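# Sort four sealant cartridges into two crates by fill level

## Task

Four sealant cartridges, each partly used, sit in the scene and their tubes are opaque. Every cartridge holding one third or more of its contents goes into the blue crate, and every one holding less goes into the dark grey crate; a cartridge in the wrong crate counts against the result. A cartridge only counts if it is at rest at the end and the red dowel is no longer inside it. Both crates must be standing upright at the end. Finish by releasing everything and moving the grippers away, so nothing depends on the robot to stay where it is. Nothing may be dropped or knocked off the table.

## Robot and tools

Robot: two arms, left_arm and right_arm. Each has seven joints and a parallel gripper. In every row and every per-joint list in a result, an arm's joints come in this fixed order: forearm roll, wrist pitch, elbow, shoulder, upper arm roll, waist, wrist roll. Stated ranges in rad, same order: forearm roll -6.283..6.283, wrist pitch -1.693..3.142, elbow -0.192..3.927, shoulder -2.059..2.094, upper arm roll -6.283..6.283, waist -6.283..6.283, wrist roll -6.283..6.283. The true ends may differ from these by up to 0.010 rad.

Frame: one world frame for both arms. Origin on the table surface midway between the arms, +z up, +x out over the table, left_arm on the +y side. The arm names say nothing about image sides. Positions are in metres, orientations as quaternions wxyz. Printed hand positions carry some error, larger when the arm is stretched out. end_effector_position is the midpoint between closed finger pads, roughly 2 cm short of the fingertips. Fingers point along the gripper's +z and separate along its y; closing pushes the tips about 10 mm further along +z.

Row format (used by both motion tools): one flat list of 16 numbers, each in [-1, 1]. Numbers 1-7 are left_arm joint offsets in the order above, number 8 is left_arm opening, numbers 9-15 are right_arm joint offsets, number 16 is right_arm opening. Always send all 16, even if one arm stays put (use 0 offsets). Joint offsets are scaled: 1.0 equals 2.036 rad. Opening is absolute, not an offset: +1 fully open, -1 closed.

execute_actions(actions): a list of actions; each action is a list of up to 15 rows; each row lasts one control step of 1/30 s, so an action spans 15 steps, and a short action repeats its final row for the remaining steps. In each row the joint numbers are offsets from the angles the arm had when that action began (not from the previous row); for the first action of a call that means the last angles reported. An empty list just returns state and images. If any action would push a joint more than 0.010 rad outward beyond its stated end, that action is rejected for both arms; if the first action fails this, or any action is malformed, nothing in the call runs. Commands beyond a real end get clipped there and the result prints "joint sent to its limit" (no such line does not prove there is room).

move(target, speed, blocking): target is one 16-number row as above; its joint offsets are measured from the Joint positions in the latest result that shows them, so it is effectively a goal pose in joint space. Openings are applied at the start. All joints travel together and finish together, so the hand traces a curve. speed is the peak speed in rad/s of the joint with the longest way to go, 0.01 to 2, default 0.5; paths take 0.5 to 10 s and stop short if longer. The motion does not avoid obstacles or the other arm. Faster moves hit harder, and a target set deeper past a contact presses harder. The result adds a "move:" line: how it ended (done, off_target, moving, held, fault), limits=held or limits=none, and each arm's joint farthest from target. With blocking=false you get control back after 0.5 s; until a result shows the move finished, other moves and execute_actions are rejected, so call wait or stop first.

wait(seconds): 0 to 10; arms hold their last command; returns early if a running move ends. stop(): brakes a running move; it needs some room, more at speed; fingers keep moving. zoom_image(camera, region): camera is cam_left_wrist or cam_right_wrist (both 504x504); region is [x0, y0, x1, y1] in image pixels from the top-left, at most 504 by 504. finished_scene(scene): pass the current scene number; irreversible; only call once the goal is met and stable.

Results: state line per arm (pose, velocities in m/s and rad/s); Joint positions and Joint velocities per arm in joint order plus finger-pad gap in m (0.084 open); Joint targets, which are what the drives are heading for and can drift; grip_measured, the measured opening on the command scale; joint torques (raw drive output with offsets and noise, nonzero in free air); warnings such as "joint command not followed", MOTOR HOT, TORQUE FAULT, OVER-TEMPERATURE FAULT. Camera calibration data (pinhole plus radial distortion, T_world_to_cam) is given and updated when it changes; it has small errors.

Motion limits: each joint target moves at most 3.14 rad/s, and per step it stays within 0.623 rad of the measured angle; if a step would shift the hand over 70 mm from where it is, that step is scaled down. Large changes therefore need several actions; resend the remainder if an action ends early. While you are thinking the robot holds its last command.

Gripping: to hold, command an opening clearly below grip_measured; lower means stronger squeeze (about 24 N per pad at most). Sending grip_measured back still holds lightly on parts up to about 6 cm wide. Avoid slamming the fingers shut.

Cautions: load limits (N m) are 45.5 for waist and shoulder, 27.3 for upper arm roll, elbow and forearm roll, 18.2 for wrist pitch and wrist roll, including the held part's weight; reaching one triggers a fault that backs the joint off, freezes that arm for 10 s and drops the rest of the call. Holding loads heats motors; at 80 °C the arm is braked until it cools. Never let the arms collide or push on each other. Expect occasional tugs on held parts or pushes on loose ones. Do not drop, fling or knock anything, keep crates upright, and set cartridges down gently so they settle.

Each tool is called after "Call:" as name(argument=value, ...), one argument or row to a line, values as JSON.

## Session

Call:
execute_actions(
  actions=[],
)

Scene clock: 0.00 s.
left_arm: end_effector_position=(+0.1376, +0.6225, +0.2563) grip_measured=+1.00 end_effector_quat_wxyz=(-0.277, +0.628, +0.696, +0.209) end_effector_velocity=(+0.000, +0.000, +0.000) end_effector_angular_velocity=(+0.001, +0.001, -0.002) | right_arm: end_effector_position=(+0.1725, -0.2807, +0.3918) grip_measured=+1.00 end_effector_quat_wxyz=(+0.109, -0.332, +0.837, +0.421) end_effector_velocity=(+0.000, -0.000, -0.000) end_effector_angular_velocity=(-0.001, +0.001, -0.000)
Joint names: [forearm roll, wrist pitch, elbow, shoulder, upper arm roll, waist, wrist roll]
Joint positions: left_arm=[ 0.207  0.489  0.258 -0.87  -0.34   1.694 -0.628  0.084] | right_arm=[ 0.64   2.061  0.621 -1.079 -0.254 -0.063  2.246  0.084]
Joint velocities: left_arm=[ 0.001 -0.     0.001  0.    -0.    -0.001  0.    -0.   ] | right_arm=[-0.001  0.    -0.     0.001  0.    -0.    -0.     0.   ]
Joint torques (N m, as the arm reports them, + toward a larger angle): no reading
Joint targets: left_arm=[0.207 0.489 0.258 -0.870 -0.340 1.694 -0.628] | right_arm=[0.640 2.061 0.621 -1.079 -0.254 -0.063 2.246]
camera_calibration (this result's frames):
cam_left_wrist: T_world_to_cam=[[0.992501, 0.0991327, -0.0715189, -0.147844], [0.028795, -0.758217, -0.651367, 0.699004], [-0.118799, 0.644422, -0.755385, -0.0611545], [0, 0, 0, 1]] pos_world=[0.119342, 0.584062, 0.398539]
cam_right_wrist: T_world_to_cam=[[-0.638765, 0.442594, 0.629356, 0.0238837], [0.763019, 0.469538, 0.444224, -0.102239], [-0.0988956, 0.763966, -0.637633, 0.607825], [0, 0, 0, 1]] pos_world=[0.153377, -0.426924, 0.417955]

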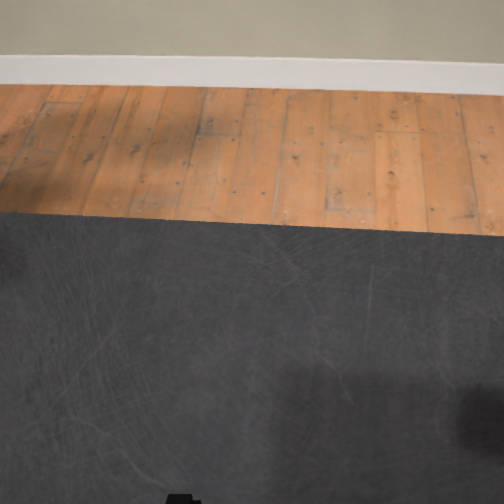

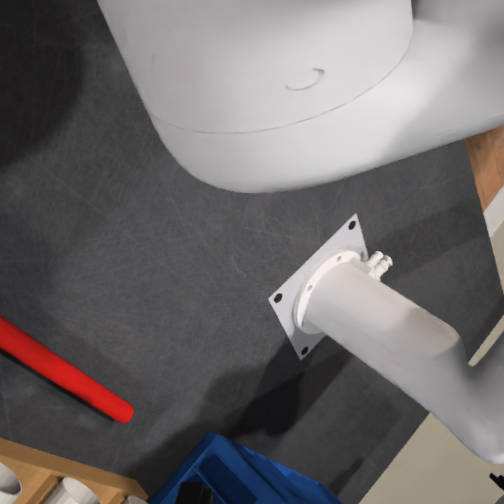

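Left to (1.443,1.431,-.012,q1 -.03,q7 -.2); right the same, q1 0, q7 1.4.

Call:
move(
  target=[-0.102,0.469,0.576,0.421,0.167,-0.847,0.21,1,-0.314,-0.303,0.398,0.524,0.125,0.031,-0.418,1],
  speed=0.8,
)

Scene clock: 7.23 s.
left_arm: end_effector_position=(+0.5097, +0.1671, +0.3426) grip_measured=+1.00 end_effector_quat_wxyz=(+0.000, +1.000, -0.009, -0.000) end_effector_velocity=(+0.000, -0.002, +0.000) end_effector_angular_velocity=(+0.001, -0.000, -0.005) | right_arm: end_effector_position=(+0.5196, -0.4693, +0.3423) grip_measured=+1.00 end_effector_quat_wxyz=(+0.000, +0.696, -0.718, -0.001) end_effector_velocity=(+0.000, -0.000, -0.001) end_effector_angular_velocity=(-0.001, +0.002, +0.001)
Joint names: [forearm roll, wrist pitch, elbow, shoulder, upper arm roll, waist, wrist roll]
Joint positions: left_arm=[-0.001  1.444  1.43  -0.013  0.    -0.029 -0.201  0.084] | right_arm=[ 0.001  1.445  1.431 -0.012 -0.     0.001  1.395  0.084]
Joint velocities: left_arm=[ 0.001  0.     0.002  0.002 -0.001 -0.003  0.001 -0.   ] | right_arm=[-0.001 -0.     0.     0.002  0.001  0.    -0.    -0.   ]
Joint torques (N m, as the arm reports them, + toward a larger angle): left_arm=[  1.33  -1.65  13.58 -24.79   0.69   2.16  -0.76] | right_arm=[  0.53  -1.64  22.02 -25.79   0.12  -0.05  -0.26]
Joint targets: left_arm=[-0.001 1.444 1.431 -0.013 -0.000 -0.030 -0.201] | right_arm=[0.001 1.445 1.431 -0.012 0.000 0.001 1.395]
move: done; limits=none; left_arm: farthest joint: the waist, 0.001 radians from its target (1.725 radians at the start); right_arm: farthest joint: the upper arm roll, 0.001 radians from its target (0.255 radians at the start)
camera_calibration (this result's frames):
cam_left_wrist: T_world_to_cam=[[-0.0455589, -0.998952, 0.00446743, 0.220756], [-0.998942, 0.0455292, -0.00652977, 0.567777], [0.00631953, -0.0047602, -0.999969, 0.470189], [0, 0, 0, 1]] pos_world=[0.574262, 0.196912, 0.472896]
cam_right_wrist: T_world_to_cam=[[-0.998915, 0.0443407, -0.0142548, 0.58078], [0.0445363, 0.998914, -0.0137079, 0.522001], [0.0136315, -0.0143279, -0.999804, 0.454919], [0, 0, 0, 1]] pos_world=[0.5507, -0.540668, 0.470265]

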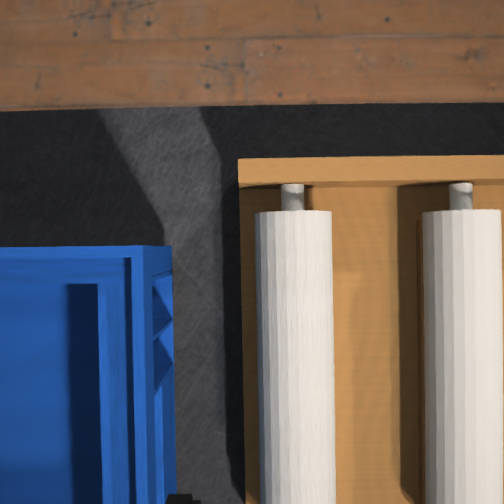

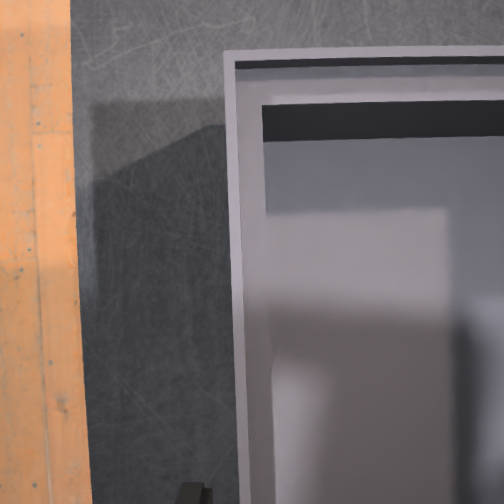

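Call:
move(
  target=[0,-0.30,-0.255,0.045,0,0,0.01,1,0,-0.157,-0.325,-0.168,0,0,0,1],
  speed=0.6,
)

Call:
move(
  target=[0,-0.103,-0.027,0.076,0,0,0,1,0,0,0,0,0,0,0,1],
  speed=0.2,
)

Call:
move(
  target=[0,0,0,0,0,0,0,-0.4,0,0,0,0,0,0,0,1],
)

Call:
move(
  target=[0,0.103,0.027,-0.076,0,0,0,-0.4,0,0,0,0,0,0,0,1],
  speed=0.3,
)

Scene clock: 16.63 s.
left_arm: end_effector_position=(+0.4929, +0.1709, +0.1307) grip_measured=+1.00 end_effector_quat_wxyz=(+0.000, +1.000, -0.019, +0.000) end_effector_velocity=(-0.001, +0.000, -0.001) end_effector_angular_velocity=(+0.001, +0.003, -0.000) | right_arm: end_effector_position=(+0.4135, -0.4472, +0.2302) grip_measured=+1.00 end_effector_quat_wxyz=(+0.000, +0.696, -0.718, -0.001) end_effector_velocity=(-0.001, -0.000, -0.001) end_effector_angular_velocity=(+0.000, +0.002, -0.001)
Joint names: [forearm roll, wrist pitch, elbow, shoulder, upper arm roll, waist, wrist roll]
Joint positions: left_arm=[-0.001  0.833  0.912  0.078  0.    -0.029 -0.18   0.084] | right_arm=[ 0.001  1.125  0.77  -0.354 -0.     0.001  1.395  0.084]
Joint velocities: left_arm=[-0.    -0.001 -0.002  0.001  0.    -0.     0.     0.   ] | right_arm=[-0.001  0.001 -0.002 -0.001 -0.001  0.     0.    -0.   ]
Joint torques (N m, as the arm reports them, + toward a larger angle): left_arm=[  1.46  -1.62  12.54 -25.8    0.61   2.19  -0.73] | right_arm=[  0.95  -2.01  21.02 -16.02   0.3    0.56  -0.23]
Joint targets: left_arm=[-0.001 0.833 0.911 0.078 0.000 -0.029 -0.180] | right_arm=[0.001 1.125 0.769 -0.354 -0.000 0.001 1.395]
move: done; limits=none; left_arm: farthest joint: the elbow, 0.001 radians from its target (0.520 radians at the start); right_arm: farthest joint: the waist, 0.000 radians from its target (0.000 radians at the start)
camera_calibration (this result's frames):
cam_left_wrist: T_world_to_cam=[[-0.0655761, -0.997838, 0.00438037, 0.234405], [-0.997825, 0.0655442, -0.00705051, 0.545566], [0.00674816, -0.00483319, -0.999966, 0.258161], [0, 0, 0, 1]] pos_world=[0.558009, 0.199388, 0.260972]
cam_right_wrist: T_world_to_cam=[[-0.998901, 0.0445919, -0.0144157, 0.472295], [0.0447909, 0.998901, -0.0137891, 0.502932], [0.013785, -0.0144196, -0.999801, 0.34456], [0, 0, 0, 1]] pos_world=[0.4445, -0.518472, 0.358234]

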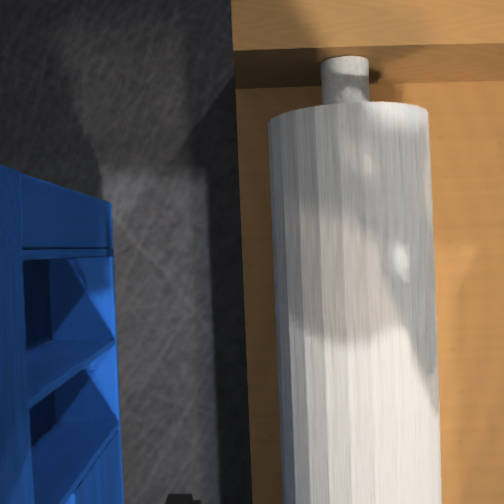

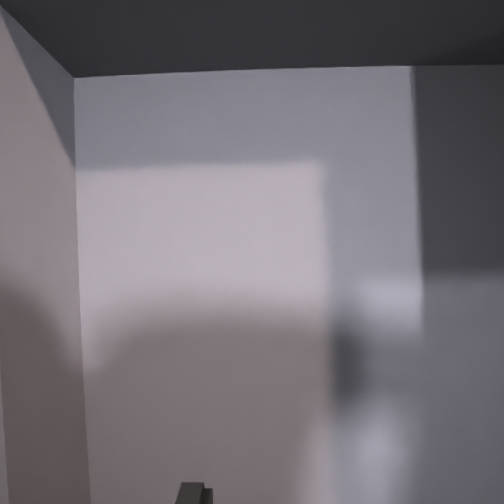

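Scene clock: 18.13 s.
left_arm: end_effector_position=(+0.4938, +0.1709, +0.0560) grip_measured=+1.00 end_effector_quat_wxyz=(+0.000, +1.000, -0.019, +0.000) end_effector_velocity=(-0.001, -0.000, -0.001) end_effector_angular_velocity=(+0.000, +0.003, -0.001) | right_arm: end_effector_position=(+0.4135, -0.4472, +0.2302) grip_measured=+1.00 end_effector_quat_wxyz=(+0.000, +0.696, -0.718, -0.001) end_effector_velocity=(+0.000, +0.000, +0.000) end_effector_angular_velocity=(-0.000, -0.001, +0.001)
Joint names: [forearm roll, wrist pitch, elbow, shoulder, upper arm roll, waist, wrist roll]
Joint positions: left_arm=[-0.001  0.623  0.857  0.233  0.    -0.029 -0.18   0.084] | right_arm=[ 0.001  1.125  0.77  -0.354 -0.     0.001  1.395  0.084]
Joint velocities: left_arm=[-0.    -0.002 -0.003  0.001 -0.    -0.001 -0.     0.   ] | right_arm=[-0.     0.     0.    -0.001  0.001  0.    -0.     0.   ]
Joint torques (N m, as the arm reports them, + toward a larger angle): left_arm=[  1.49  -1.62  11.   -27.75   1.02   2.78  -0.7 ] | right_arm=[  0.66  -1.6   21.47 -15.9    0.59   0.45  -0.19]
Joint targets: left_arm=[-0.001 0.623 0.857 0.233 0.000 -0.029 -0.180] | right_arm=[0.001 1.125 0.770 -0.354 -0.000 0.001 1.395]
move: done; limits=none; left_arm: farthest joint: the waist, 0.000 radians from its target (0.000 radians at the start); right_arm: farthest joint: the waist, 0.000 radians from its target (0.000 radians at the start)
camera_calibration (this result's frames):
cam_left_wrist: T_world_to_cam=[[-0.0652561, -0.997859, 0.00427675, 0.234605], [-0.997843, 0.065223, -0.00747819, 0.546075], [0.00718324, -0.00475552, -0.999963, 0.183266], [0, 0, 0, 1]] pos_world=[0.55889, 0.199358, 0.18634]
cam_right_wrist: T_world_to_cam=[[-0.998901, 0.0445918, -0.0144156, 0.472295], [0.0447908, 0.998901, -0.0137891, 0.502932], [0.0137849, -0.0144196, -0.999801, 0.34456], [0, 0, 0, 1]] pos_world=[0.4445, -0.518472, 0.358234]

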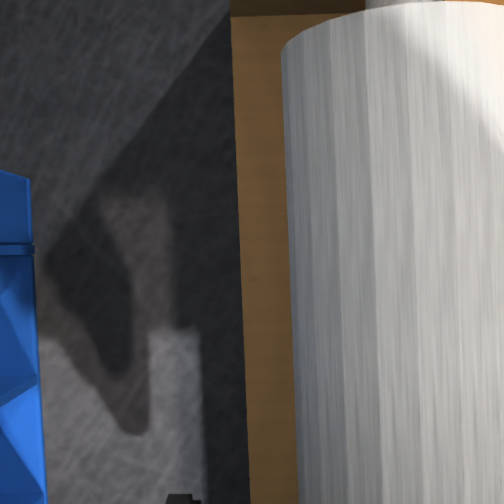

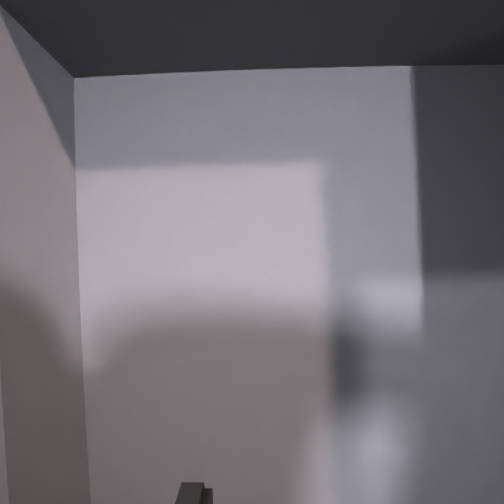

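Scene clock: 18.63 s.
left_arm: end_effector_position=(+0.4939, +0.1697, +0.0564) grip_measured=+0.11 end_effector_quat_wxyz=(+0.001, +1.000, -0.020, +0.001) end_effector_velocity=(+0.001, +0.001, +0.000) end_effector_angular_velocity=(+0.000, -0.001, +0.005) | right_arm: end_effector_position=(+0.4135, -0.4472, +0.2302) grip_measured=+1.00 end_effector_quat_wxyz=(+0.000, +0.696, -0.718, -0.001) end_effector_velocity=(+0.000, -0.000, +0.000) end_effector_angular_velocity=(+0.000, -0.001, -0.001)
Joint names: [forearm roll, wrist pitch, elbow, shoulder, upper arm roll, waist, wrist roll]
Joint positions: left_arm=[-0.001  0.623  0.857  0.232 -0.001 -0.03  -0.18   0.049] | right_arm=[ 0.001  1.125  0.77  -0.354 -0.     0.001  1.395  0.084]
Joint velocities: left_arm=[ 0.    -0.     0.001  0.     0.001  0.001 -0.003  0.   ] | right_arm=[ 0.    -0.001 -0.    -0.    -0.001 -0.    -0.    -0.   ]
Joint torques (N m, as the arm reports them, + toward a larger angle): left_arm=[  1.85  -1.45  10.33 -25.65   3.34   6.01  -0.67] | right_arm=[  0.54  -1.7   21.01 -15.21   0.45  -0.12  -0.15]
Joint targets: left_arm=[-0.001 0.623 0.857 0.233 0.000 -0.029 -0.180] | right_arm=[0.001 1.125 0.770 -0.354 -0.000 0.001 1.395]
move: done; limits=none; left_arm: farthest joint: the waist, 0.001 radians from its target (0.000 radians at the start); right_arm: farthest joint: the waist, 0.000 radians from its target (0.000 radians at the start)
camera_calibration (this result's frames):
cam_left_wrist: T_world_to_cam=[[-0.0673483, -0.997717, 0.00493787, 0.234374], [-0.997697, 0.0673056, -0.00835851, 0.545852], [0.00800709, -0.00548943, -0.999953, 0.183338], [0, 0, 0, 1]] pos_world=[0.558912, 0.198107, 0.186734]
cam_right_wrist: T_world_to_cam=[[-0.998901, 0.044592, -0.0144157, 0.472295], [0.0447909, 0.998901, -0.0137891, 0.502932], [0.013785, -0.0144196, -0.999801, 0.34456], [0, 0, 0, 1]] pos_world=[0.4445, -0.518472, 0.358235]

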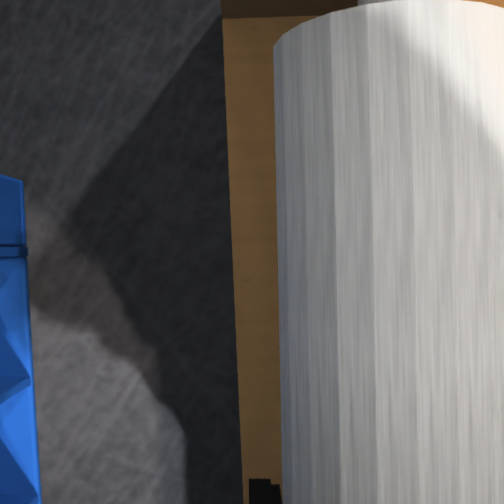

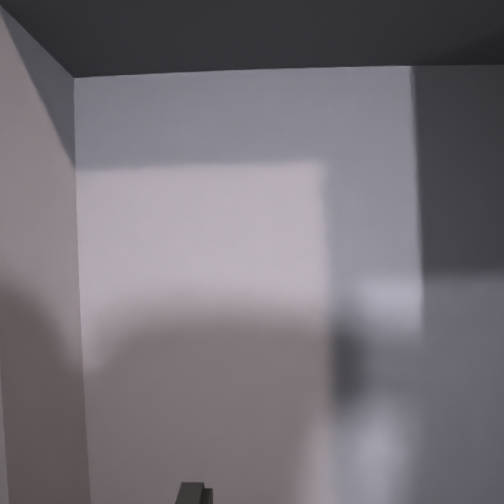

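Scene clock: 19.80 s.
left_arm: end_effector_position=(+0.4928, +0.1699, +0.1308) grip_measured=+0.11 end_effector_quat_wxyz=(+0.000, +1.000, -0.020, +0.000) end_effector_velocity=(+0.002, -0.000, +0.004) end_effector_angular_velocity=(-0.001, -0.008, -0.001) | right_arm: end_effector_position=(+0.4135, -0.4472, +0.2302) grip_measured=+1.00 end_effector_quat_wxyz=(+0.000, +0.696, -0.718, -0.001) end_effector_velocity=(-0.000, -0.000, -0.000) end_effector_angular_velocity=(+0.001, +0.001, -0.002)
Joint names: [forearm roll, wrist pitch, elbow, shoulder, upper arm roll, waist, wrist roll]
Joint positions: left_arm=[-0.001  0.833  0.912  0.078 -0.001 -0.03  -0.18   0.049] | right_arm=[ 0.001  1.125  0.77  -0.354 -0.     0.001  1.395  0.084]
Joint velocities: left_arm=[ 0.001  0.001  0.005 -0.004 -0.     0.     0.001 -0.   ] | right_arm=[ 0.    -0.    -0.     0.001 -0.002  0.     0.     0.   ]
Joint torques (N m, as the arm reports them, + toward a larger angle): left_arm=[  1.46  -2.15  13.78 -28.47   0.55   2.17  -0.75] | right_arm=[  0.77  -2.29  21.64 -15.48   0.31   1.06  -0.7 ]
Joint targets: left_arm=[-0.001 0.833 0.912 0.078 -0.001 -0.030 -0.180] | right_arm=[0.001 1.125 0.770 -0.354 -0.000 0.001 1.395]
move: done; limits=none; left_arm: farthest joint: the shoulder, 0.001 radians from its target (0.155 radians at the start); right_arm: farthest joint: the waist, 0.000 radians from its target (0.000 radians at the start)
camera_calibration (this result's frames):
cam_left_wrist: T_world_to_cam=[[-0.0674574, -0.997711, 0.00476445, 0.234254], [-0.997696, 0.0674206, -0.00751917, 0.54524], [0.00718074, -0.0052607, -0.99996, 0.258206], [0, 0, 0, 1]] pos_world=[0.557932, 0.198316, 0.261179]
cam_right_wrist: T_world_to_cam=[[-0.998901, 0.0445922, -0.0144155, 0.472295], [0.0447912, 0.998901, -0.0137891, 0.502932], [0.0137848, -0.0144196, -0.999801, 0.34456], [0, 0, 0, 1]] pos_world=[0.4445, -0.518472, 0.358234]

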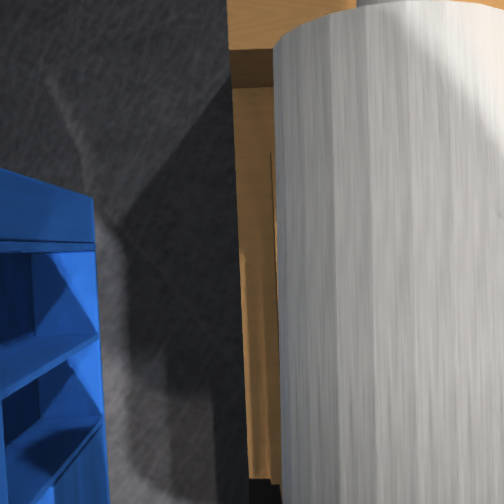

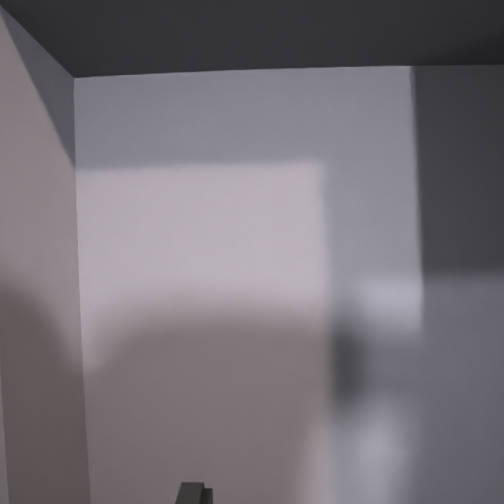

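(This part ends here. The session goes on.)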